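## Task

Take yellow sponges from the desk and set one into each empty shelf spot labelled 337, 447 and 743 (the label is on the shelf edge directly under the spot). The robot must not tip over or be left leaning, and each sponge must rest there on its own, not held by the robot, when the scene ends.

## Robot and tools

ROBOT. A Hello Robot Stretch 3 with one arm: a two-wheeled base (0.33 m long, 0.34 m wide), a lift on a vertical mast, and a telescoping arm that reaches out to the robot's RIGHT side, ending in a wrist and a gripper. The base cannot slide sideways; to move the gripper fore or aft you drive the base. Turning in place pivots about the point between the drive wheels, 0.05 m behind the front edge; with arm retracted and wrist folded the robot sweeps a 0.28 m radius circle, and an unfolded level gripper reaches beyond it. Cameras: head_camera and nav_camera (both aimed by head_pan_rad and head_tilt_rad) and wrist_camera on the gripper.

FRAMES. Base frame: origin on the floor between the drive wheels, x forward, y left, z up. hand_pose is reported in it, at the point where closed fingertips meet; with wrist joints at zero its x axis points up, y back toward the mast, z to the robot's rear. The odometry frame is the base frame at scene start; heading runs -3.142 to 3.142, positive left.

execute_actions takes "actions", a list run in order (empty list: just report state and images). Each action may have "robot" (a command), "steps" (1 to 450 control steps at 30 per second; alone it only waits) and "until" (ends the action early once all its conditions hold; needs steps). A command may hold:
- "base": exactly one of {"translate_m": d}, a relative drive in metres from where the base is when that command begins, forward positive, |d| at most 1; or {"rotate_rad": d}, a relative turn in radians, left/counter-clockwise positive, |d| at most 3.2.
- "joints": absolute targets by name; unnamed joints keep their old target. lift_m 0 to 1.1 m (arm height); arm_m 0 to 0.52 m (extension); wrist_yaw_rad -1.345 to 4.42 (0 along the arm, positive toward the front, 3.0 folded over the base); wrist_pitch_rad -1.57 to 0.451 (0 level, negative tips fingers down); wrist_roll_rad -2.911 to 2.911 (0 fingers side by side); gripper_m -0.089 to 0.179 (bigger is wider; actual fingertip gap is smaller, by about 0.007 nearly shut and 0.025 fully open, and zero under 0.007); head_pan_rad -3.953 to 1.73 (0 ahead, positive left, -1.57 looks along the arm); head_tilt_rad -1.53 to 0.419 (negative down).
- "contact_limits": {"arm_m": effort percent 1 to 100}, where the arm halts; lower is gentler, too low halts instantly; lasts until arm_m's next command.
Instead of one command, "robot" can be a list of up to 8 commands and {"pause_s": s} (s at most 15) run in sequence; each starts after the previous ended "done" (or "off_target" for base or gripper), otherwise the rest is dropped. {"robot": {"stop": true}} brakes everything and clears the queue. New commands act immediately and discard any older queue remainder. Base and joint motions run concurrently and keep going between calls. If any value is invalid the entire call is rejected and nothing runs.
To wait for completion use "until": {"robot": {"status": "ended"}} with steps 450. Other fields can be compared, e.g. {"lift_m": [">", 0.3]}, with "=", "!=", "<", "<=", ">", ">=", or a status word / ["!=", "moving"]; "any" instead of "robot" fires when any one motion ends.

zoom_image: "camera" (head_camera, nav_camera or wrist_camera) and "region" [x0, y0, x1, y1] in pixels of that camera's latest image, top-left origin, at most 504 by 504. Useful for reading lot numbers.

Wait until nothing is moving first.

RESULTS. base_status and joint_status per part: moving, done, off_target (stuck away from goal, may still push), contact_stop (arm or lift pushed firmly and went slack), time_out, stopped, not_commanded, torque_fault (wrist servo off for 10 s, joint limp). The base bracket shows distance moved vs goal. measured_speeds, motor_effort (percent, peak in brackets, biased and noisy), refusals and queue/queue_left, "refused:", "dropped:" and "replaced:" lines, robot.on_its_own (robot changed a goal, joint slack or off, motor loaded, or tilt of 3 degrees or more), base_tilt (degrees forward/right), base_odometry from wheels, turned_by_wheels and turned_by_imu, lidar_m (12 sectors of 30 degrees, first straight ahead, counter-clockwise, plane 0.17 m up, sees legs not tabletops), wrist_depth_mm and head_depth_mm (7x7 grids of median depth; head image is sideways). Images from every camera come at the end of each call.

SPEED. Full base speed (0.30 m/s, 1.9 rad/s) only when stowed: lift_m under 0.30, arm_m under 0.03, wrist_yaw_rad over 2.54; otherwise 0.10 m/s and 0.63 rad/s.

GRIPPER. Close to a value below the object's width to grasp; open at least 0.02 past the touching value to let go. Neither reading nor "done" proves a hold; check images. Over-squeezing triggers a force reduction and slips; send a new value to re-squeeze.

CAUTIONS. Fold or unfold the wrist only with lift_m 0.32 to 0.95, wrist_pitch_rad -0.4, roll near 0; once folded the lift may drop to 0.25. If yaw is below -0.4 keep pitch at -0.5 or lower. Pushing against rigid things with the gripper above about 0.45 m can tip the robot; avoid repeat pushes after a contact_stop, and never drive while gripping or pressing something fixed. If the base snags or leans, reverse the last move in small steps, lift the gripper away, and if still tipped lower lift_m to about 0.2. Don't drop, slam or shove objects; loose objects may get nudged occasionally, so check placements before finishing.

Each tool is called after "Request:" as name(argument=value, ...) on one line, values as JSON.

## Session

Request:
execute_actions(actions=[{"robot":{"joints":{"head_tilt_rad":-0.5}},"steps":99,"until":{"robot":{"status":"ended"}}}])

Scene clock: 0.87 s.
robot.base_odometry: x=+0.000 y=+0.000 heading=+0.000 (m, m, rad; robot's odometry frame)
robot.turned_by_wheels: +0.000 (rad since the last result)
robot.turned_by_imu: +0.000 (rad since the last result)
robot.base_tilt: forward=+0.2 right=-1.1 (deg)
robot.lidar_m: 0.80 1.22 2.37 1.50 1.20 1.10 1.69 1.93 1.92 0.93 0.74 0.74
robot.head_depth_mm: 612 655 704 763 831 916 1016 / 654 702 759 828 909 1010 1131 / 698 766 825 909 1012 1139 1223 / 754 820 901 1000 1120 1274 1255 / 815 891 992 1104 1264 1427 1246 / 892 987 1102 1256 1453 1499 1241 / 982 1097 1243 1434 1701 1505 1244
robot.base_status: not_commanded
robot.joint_positions: lift_m=+0.467 arm_m=-0.003 wrist_yaw_rad=+2.810 wrist_pitch_rad=-0.356 wrist_roll_rad=-0.007 gripper_m=+0.037 head_pan_rad=+0.017 head_tilt_rad=-0.493
robot.joint_goals: lift_m=+0.467 arm_m=-0.003 wrist_yaw_rad=+2.810 wrist_pitch_rad=-0.356 wrist_roll_rad=-0.007 gripper_m=+0.037 head_pan_rad=+0.017 head_tilt_rad=-0.500
robot.joint_status: lift_m=not_commanded arm_m=not_commanded wrist_yaw_rad=not_commanded wrist_pitch_rad=not_commanded wrist_roll_rad=not_commanded gripper_m=not_commanded head_pan_rad=not_commanded head_tilt_rad=done
robot.measured_speeds: translate_m=+0.000 rotate_rad=+0.000 lift_m=+0.000 arm_m=+0.000 wrist_yaw_rad=+0.000 wrist_pitch_rad=+0.000 wrist_roll_rad=+0.000 head_pan_rad=+0.000 head_tilt_rad=+0.000
robot: refusals=0 queue=done queue_left=0
robot.motor_effort: left_wheel=+0(0) right_wheel=+0(0) lift_m=+31(31) arm_m=-1(1) wrist_yaw_rad=+1(1) wrist_pitch_rad=+5(5) wrist_roll_rad=+0(0) gripper_m=+1(1) head_pan_rad=+0(0) head_tilt_rad=-2(20) (%)
robot.hand_pose: x=+0.0542 y=+0.0771 z=+0.4940 quat_wxyz=(+0.238, +0.704, +0.010, +0.669) (m; robot's base frame)
robot.wrist_depth_mm: - - - - - - - / - - - - - - - / - - - - - - - / - - - - - - - / 830 - 891 879 929 930 908 / 709 - 698 708 708 747 769 / 604 611 627 633 637 627 647
pictures: head_camera (sideways: a quarter turn clockwise sets it upright), nav_camera (sideways: a quarter turn counterclockwise sets it upright), wrist_camera
Images, in order (width x height): head_camera 896x504, nav_camera 672x504, wrist_camera 644x364.

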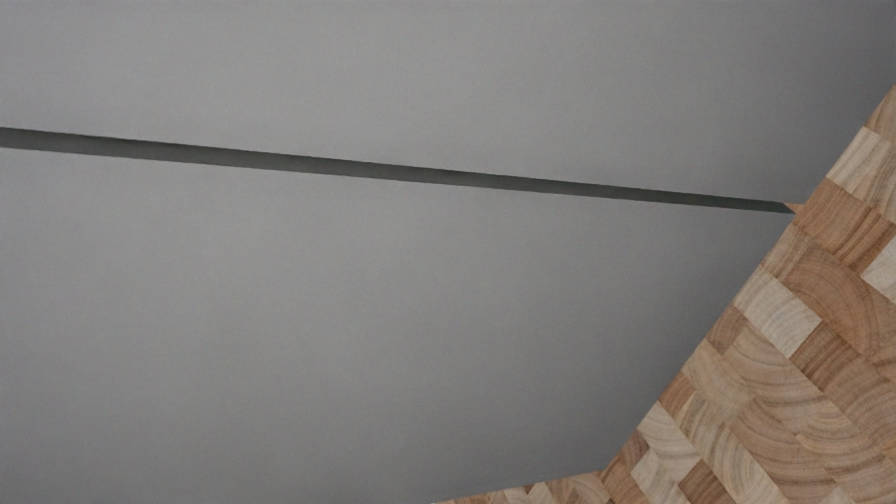

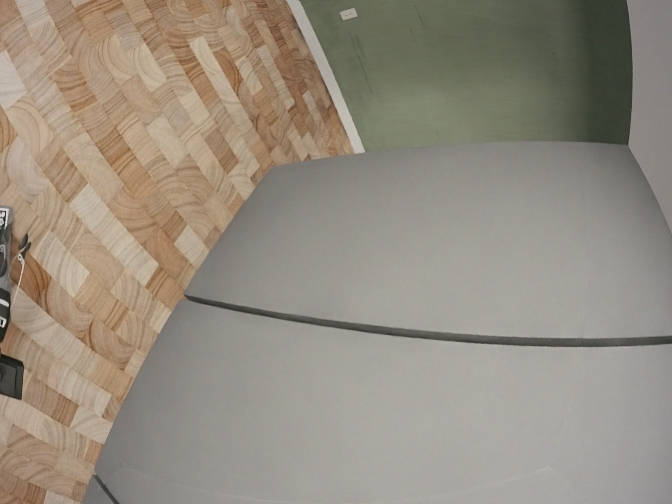

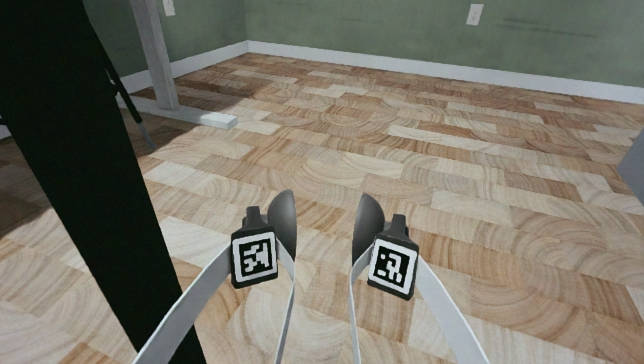

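Request:
execute_actions(actions=[{"robot":[{"base":{"rotate_rad":-0.658},"joints":{"lift_m":0.8,"wrist_pitch_rad":-0.2,"wrist_yaw_rad":0,"gripper_m":0.17,"head_tilt_rad":-0.3}},{"base":{"translate_m":-0.15}},{"base":{"rotate_rad":-1.571}}],"steps":450,"until":{"robot":{"status":"ended"}}}])

Request:
execute_actions(actions=[{"robot":{"joints":{"head_pan_rad":-1.57,"head_tilt_rad":-0.7}},"steps":99,"until":{"robot":{"status":"ended"}}}])

Scene clock: 14.47 s.
robot.base_odometry: x=-0.119 y=+0.092 heading=-2.229 (m, m, rad; robot's odometry frame)
robot.turned_by_wheels: -2.229 (rad since the last result)
robot.turned_by_imu: -2.225 (rad since the last result)
robot.base_tilt: forward=+0.1 right=-1.0 (deg)
robot.lidar_m: 1.91 1.25 0.92 0.89 0.92 1.26 2.36 1.39 0.83 0.95 1.45 1.96
robot.head_depth_mm: 1982 2076 2199 2332 2392 1836 1445 / 1987 2125 2183 2303 2367 1844 1445 / 1857 2093 2201 2309 2404 1819 1432 / 1874 2108 2057 2172 2213 1821 1438 / 1979 2083 2209 2382 2322 1815 1431 / 1997 2101 2201 2344 2338 1797 1429 / 1962 2111 2220 2166 2220 1788 1421
robot.base_status: done (rotate_rad -1.5709 of -1.5710)
robot.joint_positions: lift_m=+0.800 arm_m=-0.003 wrist_yaw_rad=+0.002 wrist_pitch_rad=-0.219 wrist_roll_rad=-0.007 gripper_m=+0.170 head_pan_rad=+0.017 head_tilt_rad=-0.310
robot.joint_goals: lift_m=+0.800 arm_m=-0.003 wrist_yaw_rad=+0.000 wrist_pitch_rad=-0.200 wrist_roll_rad=-0.007 gripper_m=+0.170 head_pan_rad=+0.017 head_tilt_rad=-0.300
robot.joint_status: lift_m=done arm_m=not_commanded wrist_yaw_rad=done wrist_pitch_rad=done wrist_roll_rad=not_commanded gripper_m=done head_pan_rad=not_commanded head_tilt_rad=done
robot.measured_speeds: translate_m=+0.000 rotate_rad=+0.000 lift_m=+0.000 arm_m=+0.000 wrist_yaw_rad=+0.000 wrist_pitch_rad=+0.000 wrist_roll_rad=+0.000 head_pan_rad=+0.000 head_tilt_rad=+0.000
robot: refusals=0 queue=done queue_left=0
robot.motor_effort: left_wheel=+3(9) right_wheel=-2(5) lift_m=+41(42) arm_m=-1(1) wrist_yaw_rad=-1(3) wrist_pitch_rad=+6(6) wrist_roll_rad=+0(0) gripper_m=+1(84) head_pan_rad=+0(0) head_tilt_rad=+3(12) (%)
robot.hand_pose: x=-0.0211 y=-0.3870 z=+0.8590 quat_wxyz=(+0.706, +0.078, -0.700, -0.077) (m; robot's base frame)
robot.wrist_depth_mm: - - - - - - - / - - - - - - - / - - 754 795 820 853 912 / - 496 512 521 504 553 519 / - 432 900 439 445 438 436 / - - - - - - 918 / - - - - - - -
pictures: head_camera (sideways: a quarter turn clockwise sets it upright), nav_camera (sideways: a quarter turn counterclockwise sets it upright), wrist_camera
Images, in order (width x height): head_camera 896x504, nav_camera 672x504, wrist_camera 644x364.

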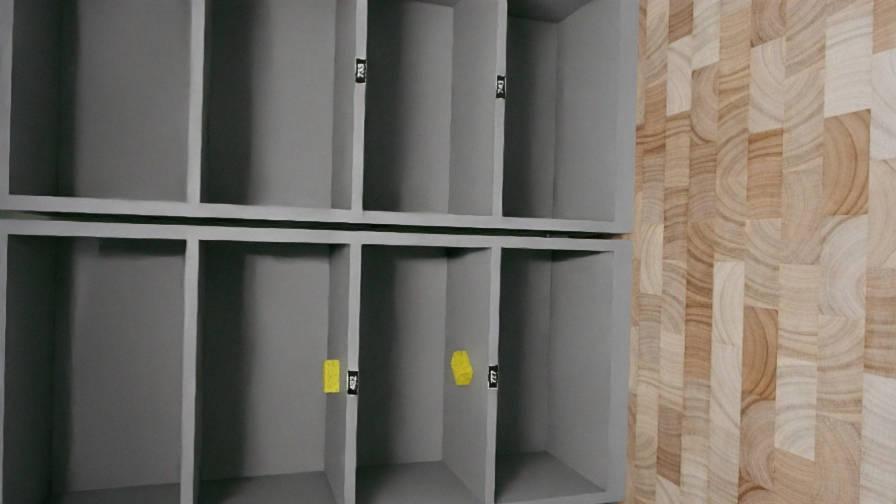

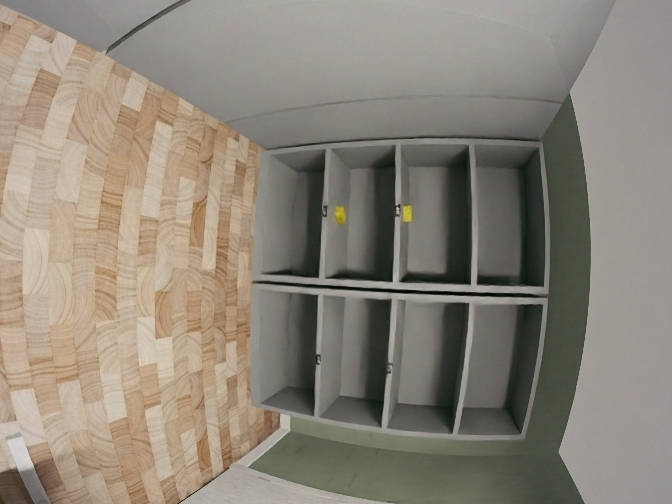

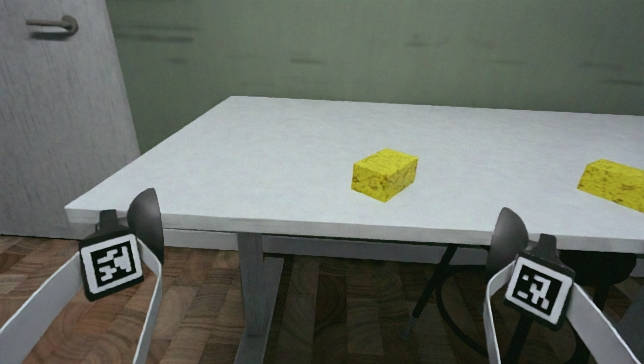

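Scene clock: 15.83 s.
robot.base_odometry: x=-0.119 y=+0.092 heading=-2.229 (m, m, rad; robot's odometry frame)
robot.turned_by_wheels: +0.000 (rad since the last result)
robot.turned_by_imu: +0.000 (rad since the last result)
robot.base_tilt: forward=+0.4 right=-1.0 (deg)
robot.lidar_m: 1.91 1.26 0.92 0.89 0.92 1.26 2.37 1.39 0.83 0.94 1.46 1.97
robot.head_depth_mm: 1162 1316 1160 882 1535 1333 - / 1164 1303 1152 876 1458 1362 - / 1166 1313 1148 838 1549 1369 - / 1158 1316 1146 876 1594 - 1129 / 1165 1313 1142 871 1547 1318 1136 / 1163 1310 1144 869 1562 1322 1141 / 1171 1316 1473 862 1563 1322 1135
robot.base_status: done (rotate_rad -1.5709 of -1.5710)
robot.joint_positions: lift_m=+0.800 arm_m=-0.003 wrist_yaw_rad=+0.002 wrist_pitch_rad=-0.219 wrist_roll_rad=-0.007 gripper_m=+0.170 head_pan_rad=-1.563 head_tilt_rad=-0.691
robot.joint_goals: lift_m=+0.800 arm_m=-0.003 wrist_yaw_rad=+0.000 wrist_pitch_rad=-0.200 wrist_roll_rad=-0.007 gripper_m=+0.170 head_pan_rad=-1.570 head_tilt_rad=-0.700
robot.joint_status: lift_m=done arm_m=not_commanded wrist_yaw_rad=done wrist_pitch_rad=done wrist_roll_rad=not_commanded gripper_m=done head_pan_rad=done head_tilt_rad=done
robot.measured_speeds: translate_m=+0.000 rotate_rad=+0.000 lift_m=+0.000 arm_m=+0.000 wrist_yaw_rad=+0.000 wrist_pitch_rad=+0.000 wrist_roll_rad=+0.000 head_pan_rad=+0.000 head_tilt_rad=+0.000
robot: refusals=0 queue=done queue_left=0
robot.motor_effort: left_wheel=+2(3) right_wheel=-2(2) lift_m=+41(41) arm_m=-1(1) wrist_yaw_rad=-1(1) wrist_pitch_rad=+6(6) wrist_roll_rad=+0(0) gripper_m=+1(1) head_pan_rad=-2(26) head_tilt_rad=-3(19) (%)
robot.hand_pose: x=-0.0211 y=-0.3870 z=+0.8590 quat_wxyz=(+0.706, +0.078, -0.700, -0.077) (m; robot's base frame)
robot.wrist_depth_mm: - - - - - - - / - - - - - - - / - - 769 799 835 888 898 / - 503 503 518 503 552 517 / - 424 892 443 446 441 446 / - - - - - - 897 / - - - - - - -
pictures: head_camera (sideways: a quarter turn clockwise sets it upright), nav_camera (sideways: a quarter turn counterclockwise sets it upright), wrist_camera
Images, in order (width x height): head_camera 896x504, nav_camera 672x504, wrist_camera 644x364.

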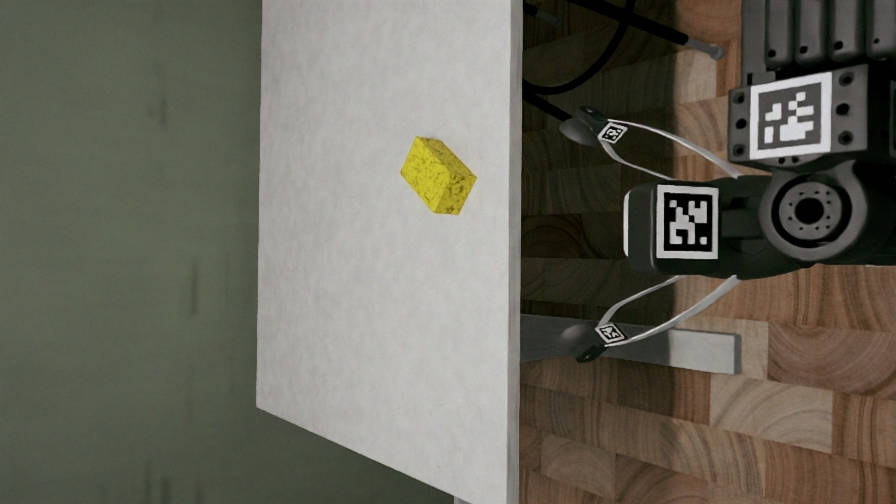

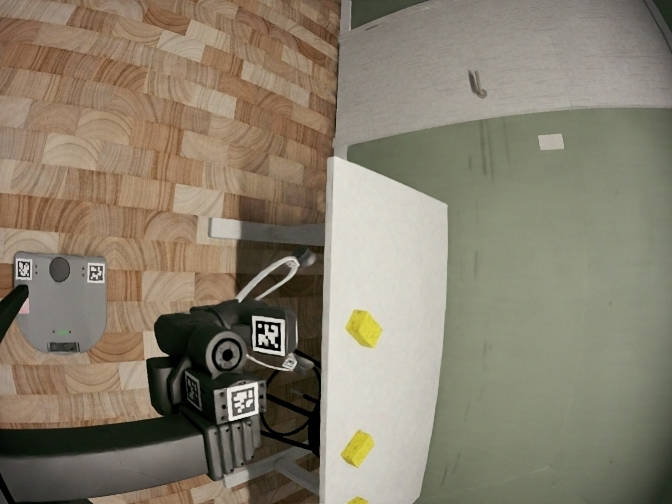

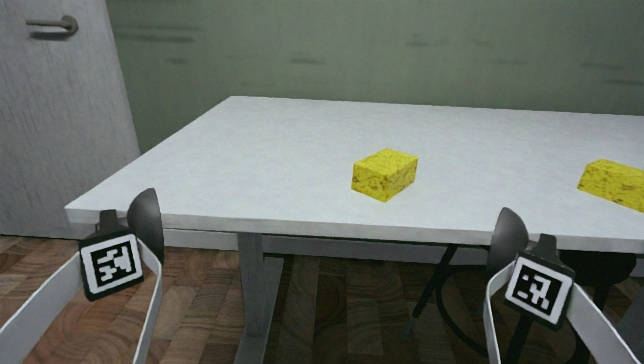

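Request:
execute_actions(actions=[{"robot":[{"base":{"translate_m":0.176},"joints":{"arm_m":0.378,"wrist_yaw_rad":-0.4,"lift_m":0.76}},{"base":{"rotate_rad":-0.25}},{"joints":{"lift_m":0.685}}],"steps":450,"until":{"robot":{"status":"ended"}}}])

Scene clock: 25.63 s.
robot.base_odometry: x=-0.226 y=-0.048 heading=-2.479 (m, m, rad; robot's odometry frame)
robot.turned_by_wheels: -0.250 (rad since the last result)
robot.turned_by_imu: -0.248 (rad since the last result)
robot.base_tilt: forward=+0.2 right=-1.1 (deg)
robot.lidar_m: 1.74 1.74 1.02 0.89 0.89 1.03 2.54 2.55 0.93 0.93 0.93 1.61
robot.head_depth_mm: 1290 1443 1160 946 1553 1324 1159 / 1256 1405 1156 944 1613 - - / 1223 1386 1148 899 1540 1327 1149 / 1195 1365 1143 902 1593 1330 1145 / 1162 1310 1137 872 1545 1320 1138 / 1145 1282 1139 868 1457 1325 1144 / 1123 1248 1188 870 1490 1317 1131
robot.base_status: done (rotate_rad -0.2499 of -0.2500)
robot.joint_positions: lift_m=+0.685 arm_m=+0.378 wrist_yaw_rad=-0.399 wrist_pitch_rad=-0.219 wrist_roll_rad=-0.007 gripper_m=+0.170 head_pan_rad=-1.563 head_tilt_rad=-0.691
robot.joint_goals: lift_m=+0.685 arm_m=+0.378 wrist_yaw_rad=-0.400 wrist_pitch_rad=-0.200 wrist_roll_rad=-0.007 gripper_m=+0.170 head_pan_rad=-1.570 head_tilt_rad=-0.700
robot.joint_status: lift_m=done arm_m=done wrist_yaw_rad=done wrist_pitch_rad=done wrist_roll_rad=not_commanded gripper_m=done head_pan_rad=done head_tilt_rad=done
robot.measured_speeds: translate_m=+0.000 rotate_rad=+0.000 lift_m=+0.000 arm_m=+0.000 wrist_yaw_rad=+0.000 wrist_pitch_rad=+0.000 wrist_roll_rad=+0.000 head_pan_rad=+0.000 head_tilt_rad=+0.000
robot: refusals=0 queue=done queue_left=0
robot.motor_effort: left_wheel=+3(11) right_wheel=-1(5) lift_m=+20(40) arm_m=+5(7) wrist_yaw_rad=+0(4) wrist_pitch_rad=+6(6) wrist_roll_rad=+0(0) gripper_m=+0(0) head_pan_rad=-2(2) head_tilt_rad=-3(3) (%)
robot.hand_pose: x=-0.1165 y=-0.7482 z=+0.7450 quat_wxyz=(+0.676, -0.062, -0.702, -0.215) (m; robot's base frame)
robot.wrist_depth_mm: 592 644 781 926 - - - / 584 654 737 783 837 958 - / 349 359 378 392 406 380 353 / 239 248 220 160 267 275 285 / 187 199 121 120 198 211 208 / - 145 131 128 158 157 179 / 125 125 127 130 131 133 992
pictures: head_camera (sideways: a quarter turn clockwise sets it upright), nav_camera (sideways: a quarter turn counterclockwise sets it upright), wrist_camera
Images, in order (width x height): head_camera 896x504, nav_camera 672x504, wrist_camera 644x364.

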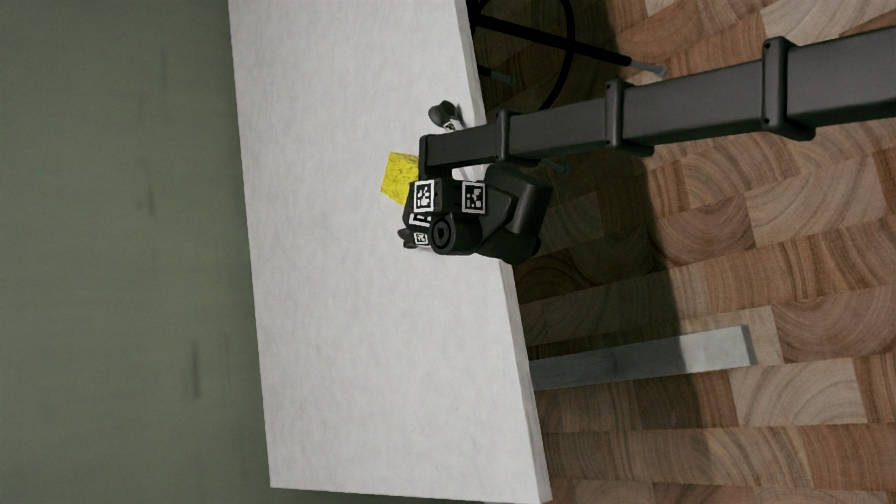

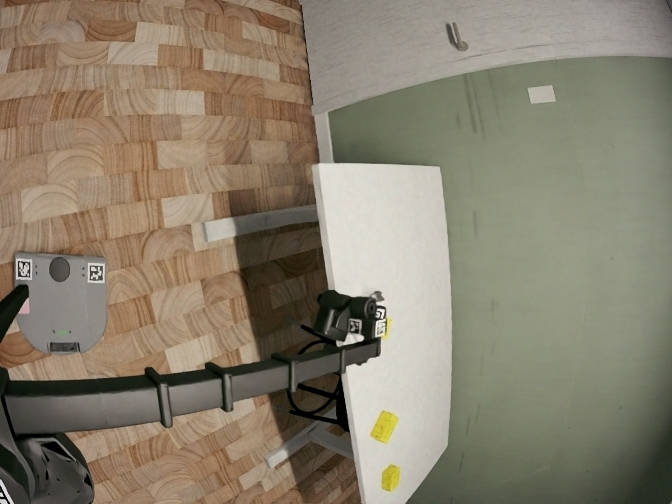

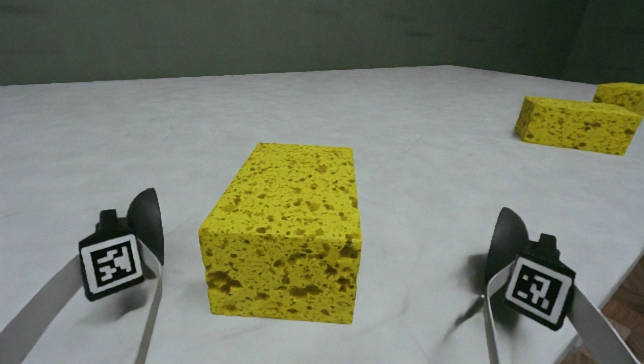

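Request:
execute_actions(actions=[{"robot":[{"base":{"translate_m":0.017}},{"joints":{"gripper_m":0.025}},{"joints":{"lift_m":0.76}},{"base":{"rotate_rad":-0.195},"joints":{"arm_m":0,"wrist_yaw_rad":0}},{"base":{"translate_m":1}},{"base":{"translate_m":0.185}},{"base":{"rotate_rad":2.01},"joints":{"lift_m":0.54,"head_tilt_rad":-0.9}}],"steps":450,"until":{"robot":{"status":"ended"}}},{"steps":450,"until":{"robot":{"status":"ended"}}}])

Scene clock: 56.17 s.
robot.base_odometry: x=-1.297 y=-0.592 heading=-0.664 (m, m, rad; robot's odometry frame)
robot.turned_by_wheels: +1.815 (rad since the last result)
robot.turned_by_imu: +1.820 (rad since the last result)
robot.base_tilt: forward=+0.1 right=-1.2 (deg)
robot.lidar_m: 1.39 1.44 1.98 2.00 1.27 0.91 0.88 0.92 0.79 1.10 0.76 1.44
robot.head_depth_mm: 727 1118 1134 1021 1349 1229 1093 / 726 1118 1138 1015 1341 1249 - / 722 1113 1128 1018 1335 1248 - / 720 1123 1132 1017 1310 1198 1097 / 712 1120 1127 1019 1335 1221 1084 / 713 1127 1118 1393 1324 1214 1082 / 712 1018 1063 1043 1299 1217 1080
robot.base_status: done (rotate_rad +2.0099 of +2.0100)
robot.joint_positions: lift_m=+0.540 arm_m=+0.000 wrist_yaw_rad=-0.001 wrist_pitch_rad=-0.218 wrist_roll_rad=-0.007 gripper_m=+0.026 head_pan_rad=-1.563 head_tilt_rad=-0.889
robot.joint_goals: lift_m=+0.540 arm_m=+0.000 wrist_yaw_rad=+0.000 wrist_pitch_rad=-0.200 wrist_roll_rad=-0.007 gripper_m=+0.025 head_pan_rad=-1.570 head_tilt_rad=-0.900
robot.joint_status: lift_m=done arm_m=done wrist_yaw_rad=done wrist_pitch_rad=done wrist_roll_rad=not_commanded gripper_m=done head_pan_rad=done head_tilt_rad=done
robot.measured_speeds: translate_m=+0.000 rotate_rad=+0.000 lift_m=+0.000 arm_m=+0.000 wrist_yaw_rad=+0.000 wrist_pitch_rad=+0.000 wrist_roll_rad=+0.000 head_pan_rad=+0.000 head_tilt_rad=+0.000
robot: refusals=0 queue=done queue_left=0
robot.motor_effort: left_wheel=-3(10) right_wheel=+2(6) lift_m=+20(36) arm_m=-7(6) wrist_yaw_rad=+1(3) wrist_pitch_rad=+6(6) wrist_roll_rad=+0(0) gripper_m=-18(92) head_pan_rad=-2(2) head_tilt_rad=-4(16) (%)
robot.hand_pose: x=-0.0218 y=-0.3904 z=+0.6003 quat_wxyz=(+0.706, +0.077, -0.700, -0.077) (m; robot's base frame)
robot.wrist_depth_mm: 455 661 788 790 772 744 531 / 458 666 828 816 828 786 524 / 444 498 520 545 579 590 503 / 482 628 956 161 434 443 439 / 519 683 132 126 132 735 502 / 588 661 794 135 139 726 557 / 657 654 712 700 728 685 799
pictures: head_camera (sideways: a quarter turn clockwise sets it upright), nav_camera (sideways: a quarter turn counterclockwise sets it upright), wrist_camera
Images, in order (width x height): head_camera 896x504, nav_camera 672x504, wrist_camera 644x364.

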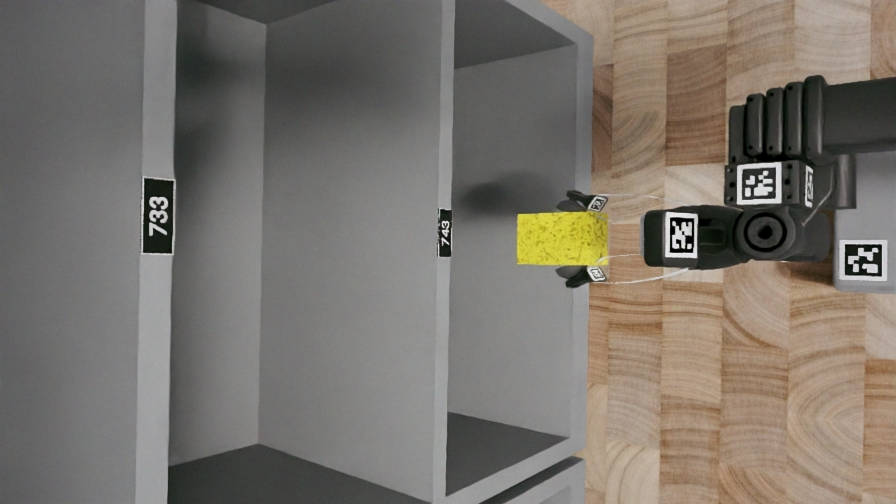

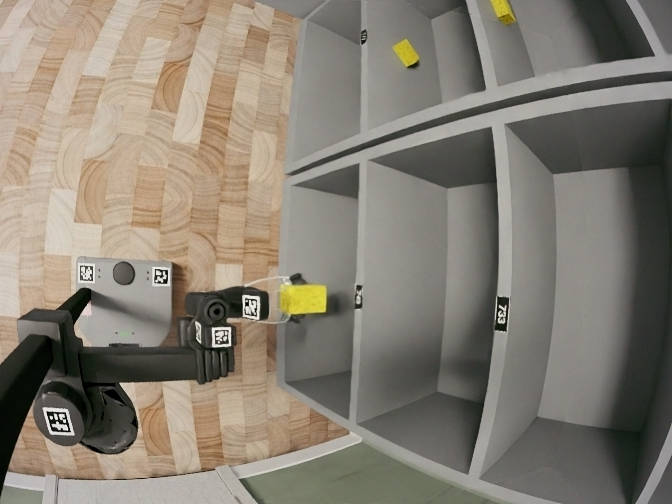

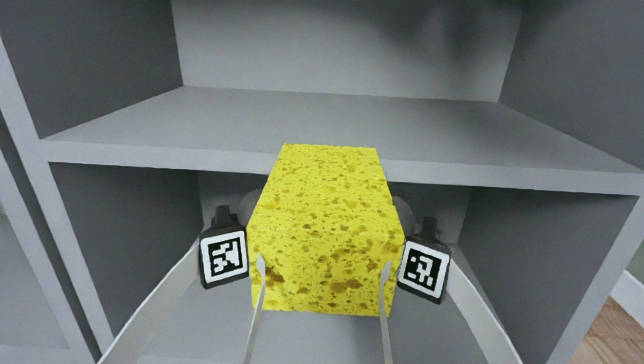

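Request:
execute_actions(actions=[{"robot":[{"base":{"translate_m":-0.014},"joints":{"arm_m":0.4}},{"joints":{"lift_m":0.501}},{"joints":{"gripper_m":0.1}},{"joints":{"arm_m":0}},{"base":{"translate_m":0.51},"joints":{"wrist_yaw_rad":2.62,"lift_m":0.28,"gripper_m":0.05}},{"base":{"rotate_rad":-1.571}},{"base":{"translate_m":-1}},{"base":{"translate_m":-0.82}}],"steps":450,"until":{"robot":{"status":"ended"}}},{"steps":450,"until":{"robot":{"status":"ended"}}},{"robot":{"joints":{"lift_m":0.77,"wrist_yaw_rad":0.95,"gripper_m":0.17,"head_tilt_rad":-0.7}},"steps":450,"until":{"robot":{"status":"ended"}}}])

Scene clock: 94.33 s.
robot.base_odometry: x=+0.215 y=+0.535 heading=-2.235 (m, m, rad; robot's odometry frame)
robot.turned_by_wheels: -1.571 (rad since the last result)
robot.turned_by_imu: -1.572 (rad since the last result)
robot.base_tilt: forward=+0.3 right=-1.1 (deg)
robot.lidar_m: 2.47 1.29 0.95 0.91 0.95 1.88 1.81 1.88 1.03 0.68 1.16 1.91
robot.head_depth_mm: 1141 1289 1139 839 1445 1328 - / 1140 1280 1127 836 1533 1345 - / 1139 1282 1127 859 1482 1350 - / 1142 1291 1119 829 1532 1310 - / 1147 1298 1118 829 1447 1354 - / 1149 1298 1119 854 1562 1343 1111 / 1139 1295 1114 852 1542 1311 1132
robot.base_status: done (translate_m -0.8200 of -0.8200)
robot.joint_positions: lift_m=+0.770 arm_m=+0.000 wrist_yaw_rad=+0.953 wrist_pitch_rad=-0.218 wrist_roll_rad=-0.007 gripper_m=+0.170 head_pan_rad=-1.563 head_tilt_rad=-0.705
robot.joint_goals: lift_m=+0.770 arm_m=+0.000 wrist_yaw_rad=+0.950 wrist_pitch_rad=-0.200 wrist_roll_rad=-0.007 gripper_m=+0.170 head_pan_rad=-1.570 head_tilt_rad=-0.700
robot.joint_status: lift_m=done arm_m=done wrist_yaw_rad=done wrist_pitch_rad=done wrist_roll_rad=not_commanded gripper_m=done head_pan_rad=done head_tilt_rad=done
robot.measured_speeds: translate_m=+0.000 rotate_rad=+0.000 lift_m=+0.000 arm_m=+0.000 wrist_yaw_rad=+0.000 wrist_pitch_rad=+0.000 wrist_roll_rad=+0.000 head_pan_rad=+0.000 head_tilt_rad=+0.000
robot: refusals=0 queue=done queue_left=0
robot.motor_effort: left_wheel=+2(14) right_wheel=-1(5) lift_m=+41(44) arm_m=-6(5) wrist_yaw_rad=-2(4) wrist_pitch_rad=+6(6) wrist_roll_rad=+0(0) gripper_m=+0(82) head_pan_rad=-2(2) head_tilt_rad=+1(14) (%)
robot.hand_pose: x=+0.1782 y=-0.2874 z=+0.8293 quat_wxyz=(+0.662, +0.390, -0.587, +0.255) (m; robot's base frame)
robot.wrist_depth_mm: - - - - - - 863 / - - - - - - 922 / - - - 837 740 762 791 / - - - - 539 482 504 / - - - - - 412 363 / - - - - - - 311 / - - - - - - 626
pictures: head_camera (sideways: a quarter turn clockwise sets it upright), nav_camera (sideways: a quarter turn counterclockwise sets it upright), wrist_camera
Images, in order (width x height): head_camera 896x504, nav_camera 672x504, wrist_camera 644x364.

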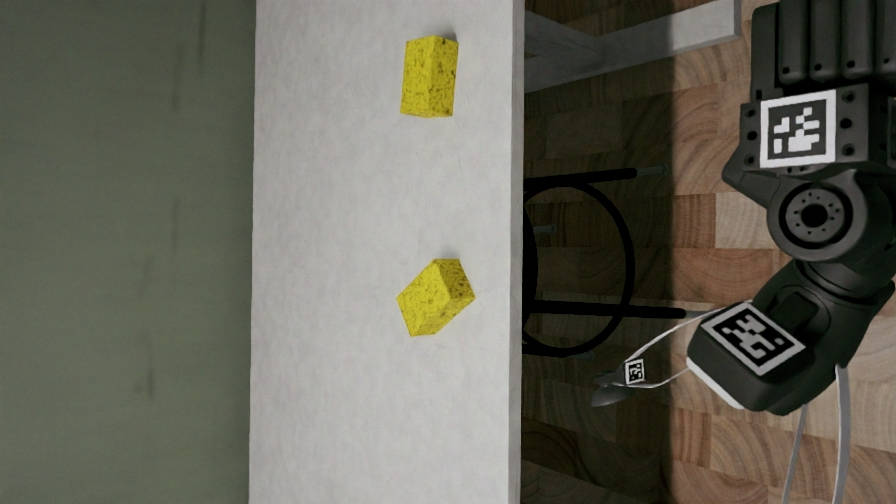

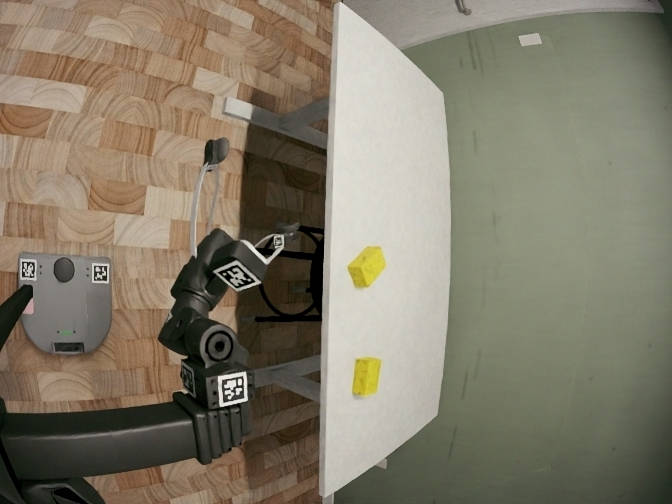

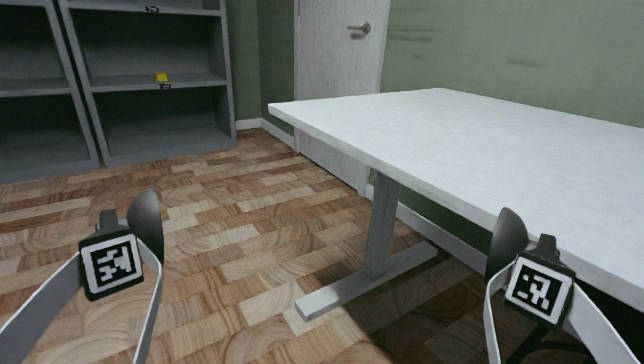

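Request:
execute_actions(actions=[{"robot":[{"base":{"translate_m":-0.042},"joints":{"arm_m":0.342,"wrist_yaw_rad":0.58}},{"joints":{"lift_m":0.685}}],"steps":450,"until":{"robot":{"status":"ended"}}}])

Scene clock: 103.40 s.
robot.base_odometry: x=+0.241 y=+0.568 heading=-2.235 (m, m, rad; robot's odometry frame)
robot.turned_by_wheels: +0.000 (rad since the last result)
robot.turned_by_imu: +0.000 (rad since the last result)
robot.base_tilt: forward=+0.3 right=-1.1 (deg)
robot.lidar_m: 2.51 1.29 0.95 0.91 0.95 1.84 1.77 1.85 1.01 0.68 0.99 1.91
robot.head_depth_mm: 1135 1284 1138 865 1456 1309 1147 / 1138 1285 1135 837 1495 - - / 1139 1295 1127 921 1507 1315 1136 / 1142 1287 1122 920 1528 1316 1140 / 1139 1290 1113 827 1477 1288 1134 / 1148 1298 1104 854 1527 1311 1133 / 1153 1289 1102 854 1561 1299 1125
robot.base_status: done (translate_m -0.0420 of -0.0420)
robot.joint_positions: lift_m=+0.685 arm_m=+0.342 wrist_yaw_rad=+0.581 wrist_pitch_rad=-0.218 wrist_roll_rad=-0.007 gripper_m=+0.170 head_pan_rad=-1.563 head_tilt_rad=-0.705
robot.joint_goals: lift_m=+0.685 arm_m=+0.342 wrist_yaw_rad=+0.580 wrist_pitch_rad=-0.200 wrist_roll_rad=-0.007 gripper_m=+0.170 head_pan_rad=-1.570 head_tilt_rad=-0.700
robot.joint_status: lift_m=done arm_m=done wrist_yaw_rad=done wrist_pitch_rad=done wrist_roll_rad=not_commanded gripper_m=done head_pan_rad=done head_tilt_rad=done
robot.measured_speeds: translate_m=+0.000 rotate_rad=+0.000 lift_m=+0.000 arm_m=+0.000 wrist_yaw_rad=+0.000 wrist_pitch_rad=+0.000 wrist_roll_rad=+0.000 head_pan_rad=+0.000 head_tilt_rad=+0.000
robot: refusals=0 queue=done queue_left=0
robot.motor_effort: left_wheel=+2(6) right_wheel=-2(6) lift_m=+20(39) arm_m=+6(6) wrist_yaw_rad=-1(3) wrist_pitch_rad=+6(6) wrist_roll_rad=+0(0) gripper_m=+1(0) head_pan_rad=-2(2) head_tilt_rad=+0(1) (%)
robot.hand_pose: x=+0.1130 y=-0.6914 z=+0.7453 quat_wxyz=(+0.698, +0.275, -0.649, +0.129) (m; robot's base frame)
robot.wrist_depth_mm: - - - 911 767 660 565 / 652 671 735 787 746 684 595 / 350 363 371 392 406 436 449 / 242 246 255 159 237 277 284 / 186 199 191 119 126 213 207 / - 146 153 112 112 156 165 / 125 126 128 122 124 133 135
pictures: head_camera (sideways: a quarter turn clockwise sets it upright), nav_camera (sideways: a quarter turn counterclockwise sets it upright), wrist_camera
Images, in order (width x height): head_camera 896x504, nav_camera 672x504, wrist_camera 644x364.

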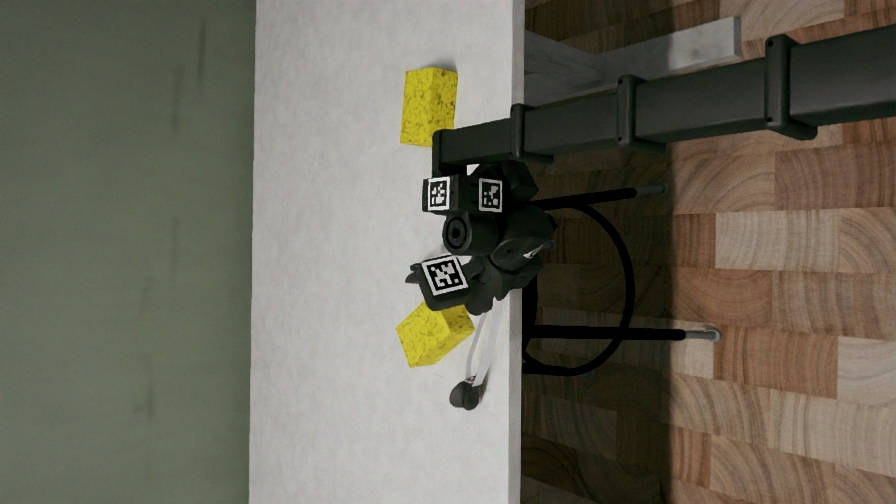

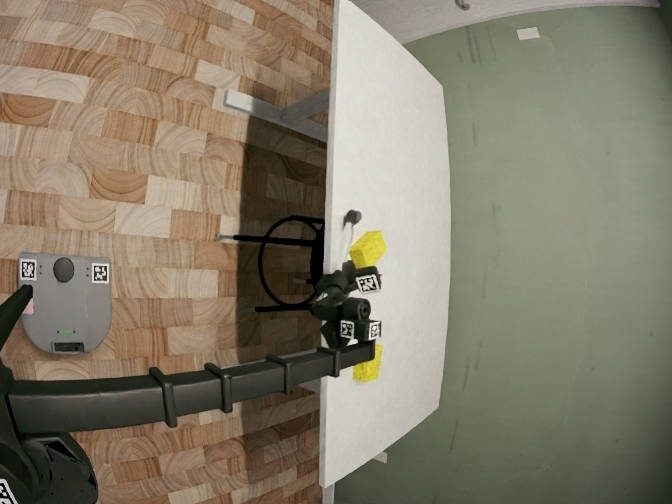

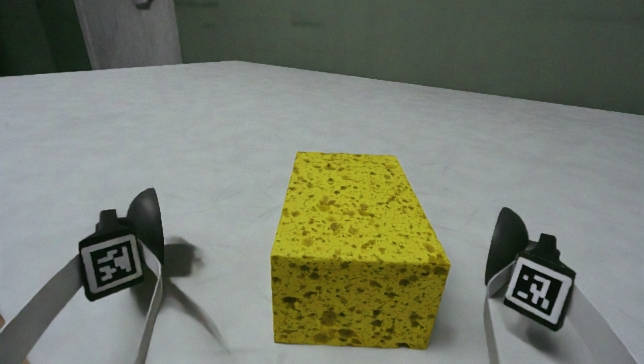

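Request:
execute_actions(actions=[{"robot":[{"base":{"translate_m":-0.014}},{"joints":{"gripper_m":0.025}},{"joints":{"lift_m":0.75}},{"joints":{"arm_m":0}},{"base":{"translate_m":-0.26},"joints":{"wrist_yaw_rad":2.62,"lift_m":0.28,"head_pan_rad":-0.55,"head_tilt_rad":-0.45}},{"base":{"translate_m":-1}},{"base":{"rotate_rad":1.571}},{"base":{"translate_m":1}}],"steps":450,"until":{"robot":{"status":"ended"}}},{"steps":450,"until":{"robot":{"status":"ended"}}},{"robot":[{"base":{"translate_m":0.95}},{"base":{"rotate_rad":-1.585}},{"base":{"translate_m":0.35}}],"steps":450,"until":{"robot":{"status":"ended"}}}])

Request:
zoom_image(camera="head_camera", region=[180,300,520,504])

Scene clock: 143.27 s.
robot.base_odometry: x=+2.342 y=+0.098 heading=-2.249 (m, m, rad; robot's odometry frame)
robot.turned_by_wheels: -0.014 (rad since the last result)
robot.turned_by_imu: -0.005 (rad since the last result)
robot.base_tilt: forward=+0.1 right=-1.0 (deg)
robot.lidar_m: 1.69 0.61 0.45 0.43 0.45 0.62 0.87 0.91 1.24 0.59 0.60 1.17
robot.head_depth_mm: 1053 1143 1146 783 1211 937 1154 / 1104 1218 1152 1408 1200 1001 1221 / 1029 1143 1142 1415 1196 1437 1242 / 969 1063 1134 1299 1357 1474 1276 / 1203 1841 1392 1564 1826 1559 1275 / 1682 1790 1977 2171 1987 1549 1268 / 1663 2447 2688 2738 1987 1544 1274
robot.base_status: done (translate_m +0.3500 of +0.3500)
robot.joint_positions: lift_m=+0.280 arm_m=+0.000 wrist_yaw_rad=+2.618 wrist_pitch_rad=-0.219 wrist_roll_rad=-0.007 gripper_m=+0.026 head_pan_rad=-0.557 head_tilt_rad=-0.457
robot.joint_goals: lift_m=+0.280 arm_m=+0.000 wrist_yaw_rad=+2.620 wrist_pitch_rad=-0.200 wrist_roll_rad=-0.007 gripper_m=+0.025 head_pan_rad=-0.550 head_tilt_rad=-0.450
robot.joint_status: lift_m=done arm_m=done wrist_yaw_rad=done wrist_pitch_rad=done wrist_roll_rad=not_commanded gripper_m=done head_pan_rad=done head_tilt_rad=done
robot.measured_speeds: translate_m=+0.000 rotate_rad=+0.000 lift_m=+0.000 arm_m=+0.000 wrist_yaw_rad=+0.000 wrist_pitch_rad=+0.000 wrist_roll_rad=+0.000 head_pan_rad=+0.000 head_tilt_rad=+0.000
robot: refusals=0 queue=done queue_left=0
robot.motor_effort: left_wheel=+2(15) right_wheel=-1(7) lift_m=+20(49) arm_m=-6(8) wrist_yaw_rad=+2(2) wrist_pitch_rad=+6(6) wrist_roll_rad=+0(0) gripper_m=-20(92) head_pan_rad=+2(27) head_tilt_rad=+2(14) (%)
robot.hand_pose: x=+0.1012 y=+0.0667 z=+0.3401 quat_wxyz=(+0.257, +0.696, -0.106, +0.662) (m; robot's base frame)
robot.wrist_depth_mm: 360 393 445 510 589 709 862 / 375 416 474 544 642 771 - / 395 440 497 580 710 872 - / 424 471 511 160 760 924 - / 451 513 519 125 131 778 799 / 479 518 558 132 145 622 618 / - 483 483 493 492 498 516
pictures: head_camera (sideways: a quarter turn clockwise sets it upright), nav_camera (sideways: a quarter turn counterclockwise sets it upright), wrist_camera
Images, in order (width x height): head_camera 896x504, nav_camera 672x504, wrist_camera 644x364.

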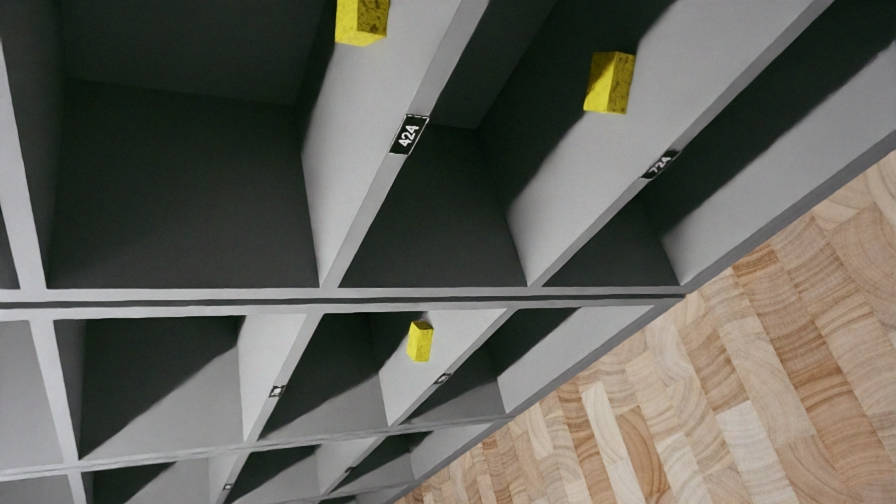

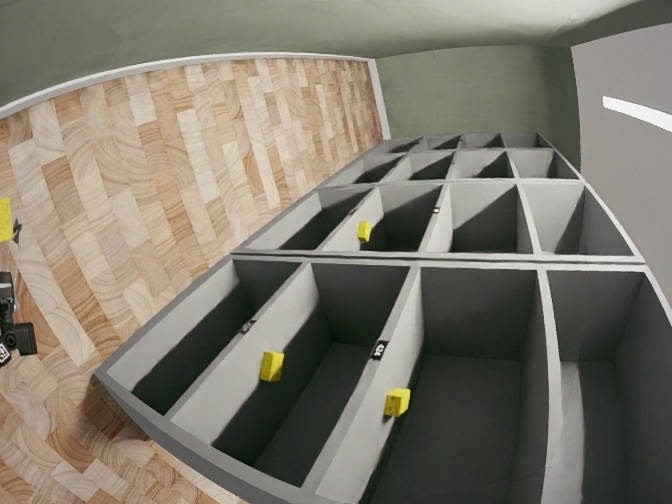

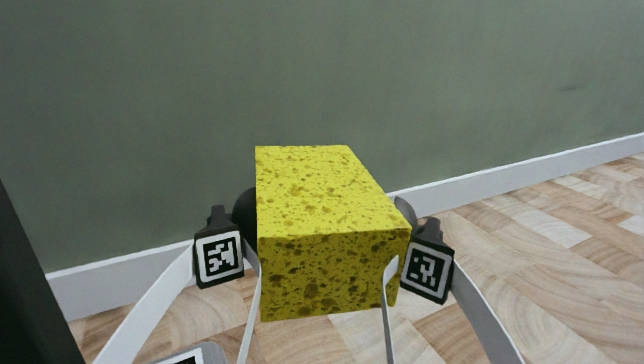

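Region (180, 300, 520, 504) of head_camera's 896x504 image, scaled by 1.482, with more detail than that image has; it fills the top 302 rows of this view, and the rest is white.

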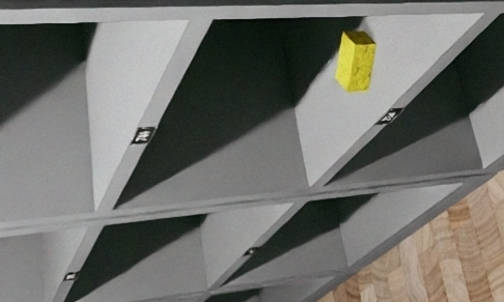

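Request:
execute_actions(actions=[{"robot":[{"base":{"rotate_rad":-0.015}},{"base":{"translate_m":1}}],"steps":450,"until":{"robot":{"status":"ended"}}}])

Scene clock: 150.97 s.
robot.base_odometry: x=+1.703 y=-0.672 heading=-2.264 (m, m, rad; robot's odometry frame)
robot.turned_by_wheels: -0.015 (rad since the last result)
robot.turned_by_imu: -0.007 (rad since the last result)
robot.base_tilt: forward=+0.1 right=-1.1 (deg)
robot.lidar_m: 1.78 0.63 0.46 0.45 0.46 0.63 1.69 0.99 1.05 0.56 1.05 1.11
robot.head_depth_mm: 1036 1118 1128 783 1208 937 1157 / 1038 1158 1157 1382 1205 993 1216 / 973 1084 1128 1325 1197 1432 1239 / 925 1011 1075 1220 1299 1460 1274 / 1067 1804 1540 1646 1827 1539 1273 / 1627 1770 1939 2043 1972 1559 1266 / 1627 2212 2653 2573 1993 1548 1276
robot.base_status: done (translate_m +1.0000 of +1.0000)
robot.joint_positions: lift_m=+0.280 arm_m=+0.000 wrist_yaw_rad=+2.618 wrist_pitch_rad=-0.219 wrist_roll_rad=-0.007 gripper_m=+0.026 head_pan_rad=-0.557 head_tilt_rad=-0.457
robot.joint_goals: lift_m=+0.280 arm_m=+0.000 wrist_yaw_rad=+2.620 wrist_pitch_rad=-0.200 wrist_roll_rad=-0.007 gripper_m=+0.025 head_pan_rad=-0.550 head_tilt_rad=-0.450
robot.joint_status: lift_m=done arm_m=done wrist_yaw_rad=done wrist_pitch_rad=done wrist_roll_rad=not_commanded gripper_m=done head_pan_rad=done head_tilt_rad=done
robot.measured_speeds: translate_m=+0.000 rotate_rad=+0.000 lift_m=+0.000 arm_m=+0.000 wrist_yaw_rad=+0.000 wrist_pitch_rad=+0.000 wrist_roll_rad=+0.000 head_pan_rad=+0.000 head_tilt_rad=+0.000
robot: refusals=0 queue=done queue_left=0
robot.motor_effort: left_wheel=+1(13) right_wheel=-1(4) lift_m=+20(20) arm_m=-6(6) wrist_yaw_rad=+3(1) wrist_pitch_rad=+6(6) wrist_roll_rad=+0(0) gripper_m=-20(19) head_pan_rad=+2(3) head_tilt_rad=+3(1) (%)
robot.hand_pose: x=+0.1011 y=+0.0667 z=+0.3401 quat_wxyz=(+0.257, +0.696, -0.106, +0.662) (m; robot's base frame)
robot.wrist_depth_mm: 375 404 447 514 596 716 892 / 389 427 481 547 660 798 - / 409 455 522 596 725 908 - / 429 479 527 160 796 930 - / 464 512 543 125 131 798 811 / 482 538 556 132 146 612 625 / - 479 485 485 492 506 508
pictures: head_camera (sideways: a quarter turn clockwise sets it upright), nav_camera (sideways: a quarter turn counterclockwise sets it upright), wrist_camera
Images, in order (width x height): head_camera 896x504, nav_camera 672x504, wrist_camera 644x364.

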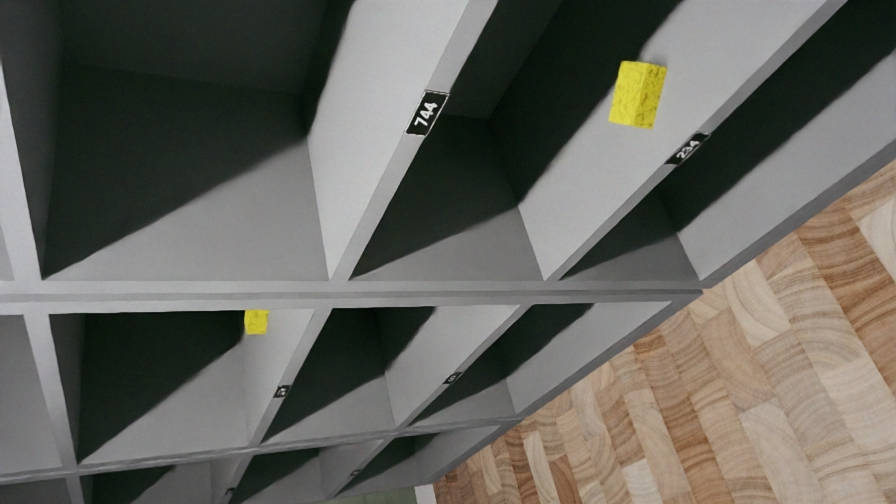

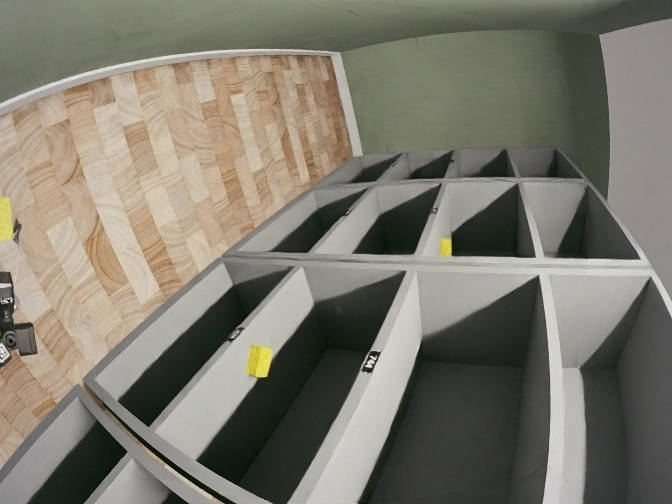

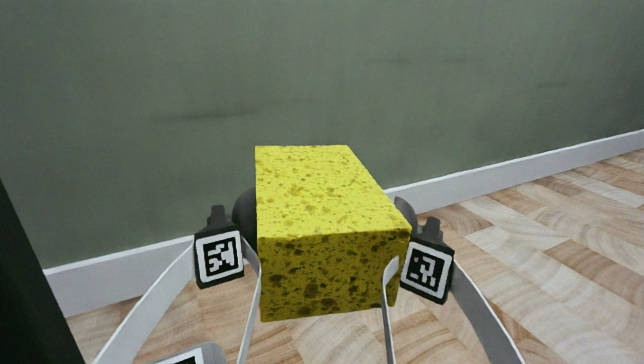

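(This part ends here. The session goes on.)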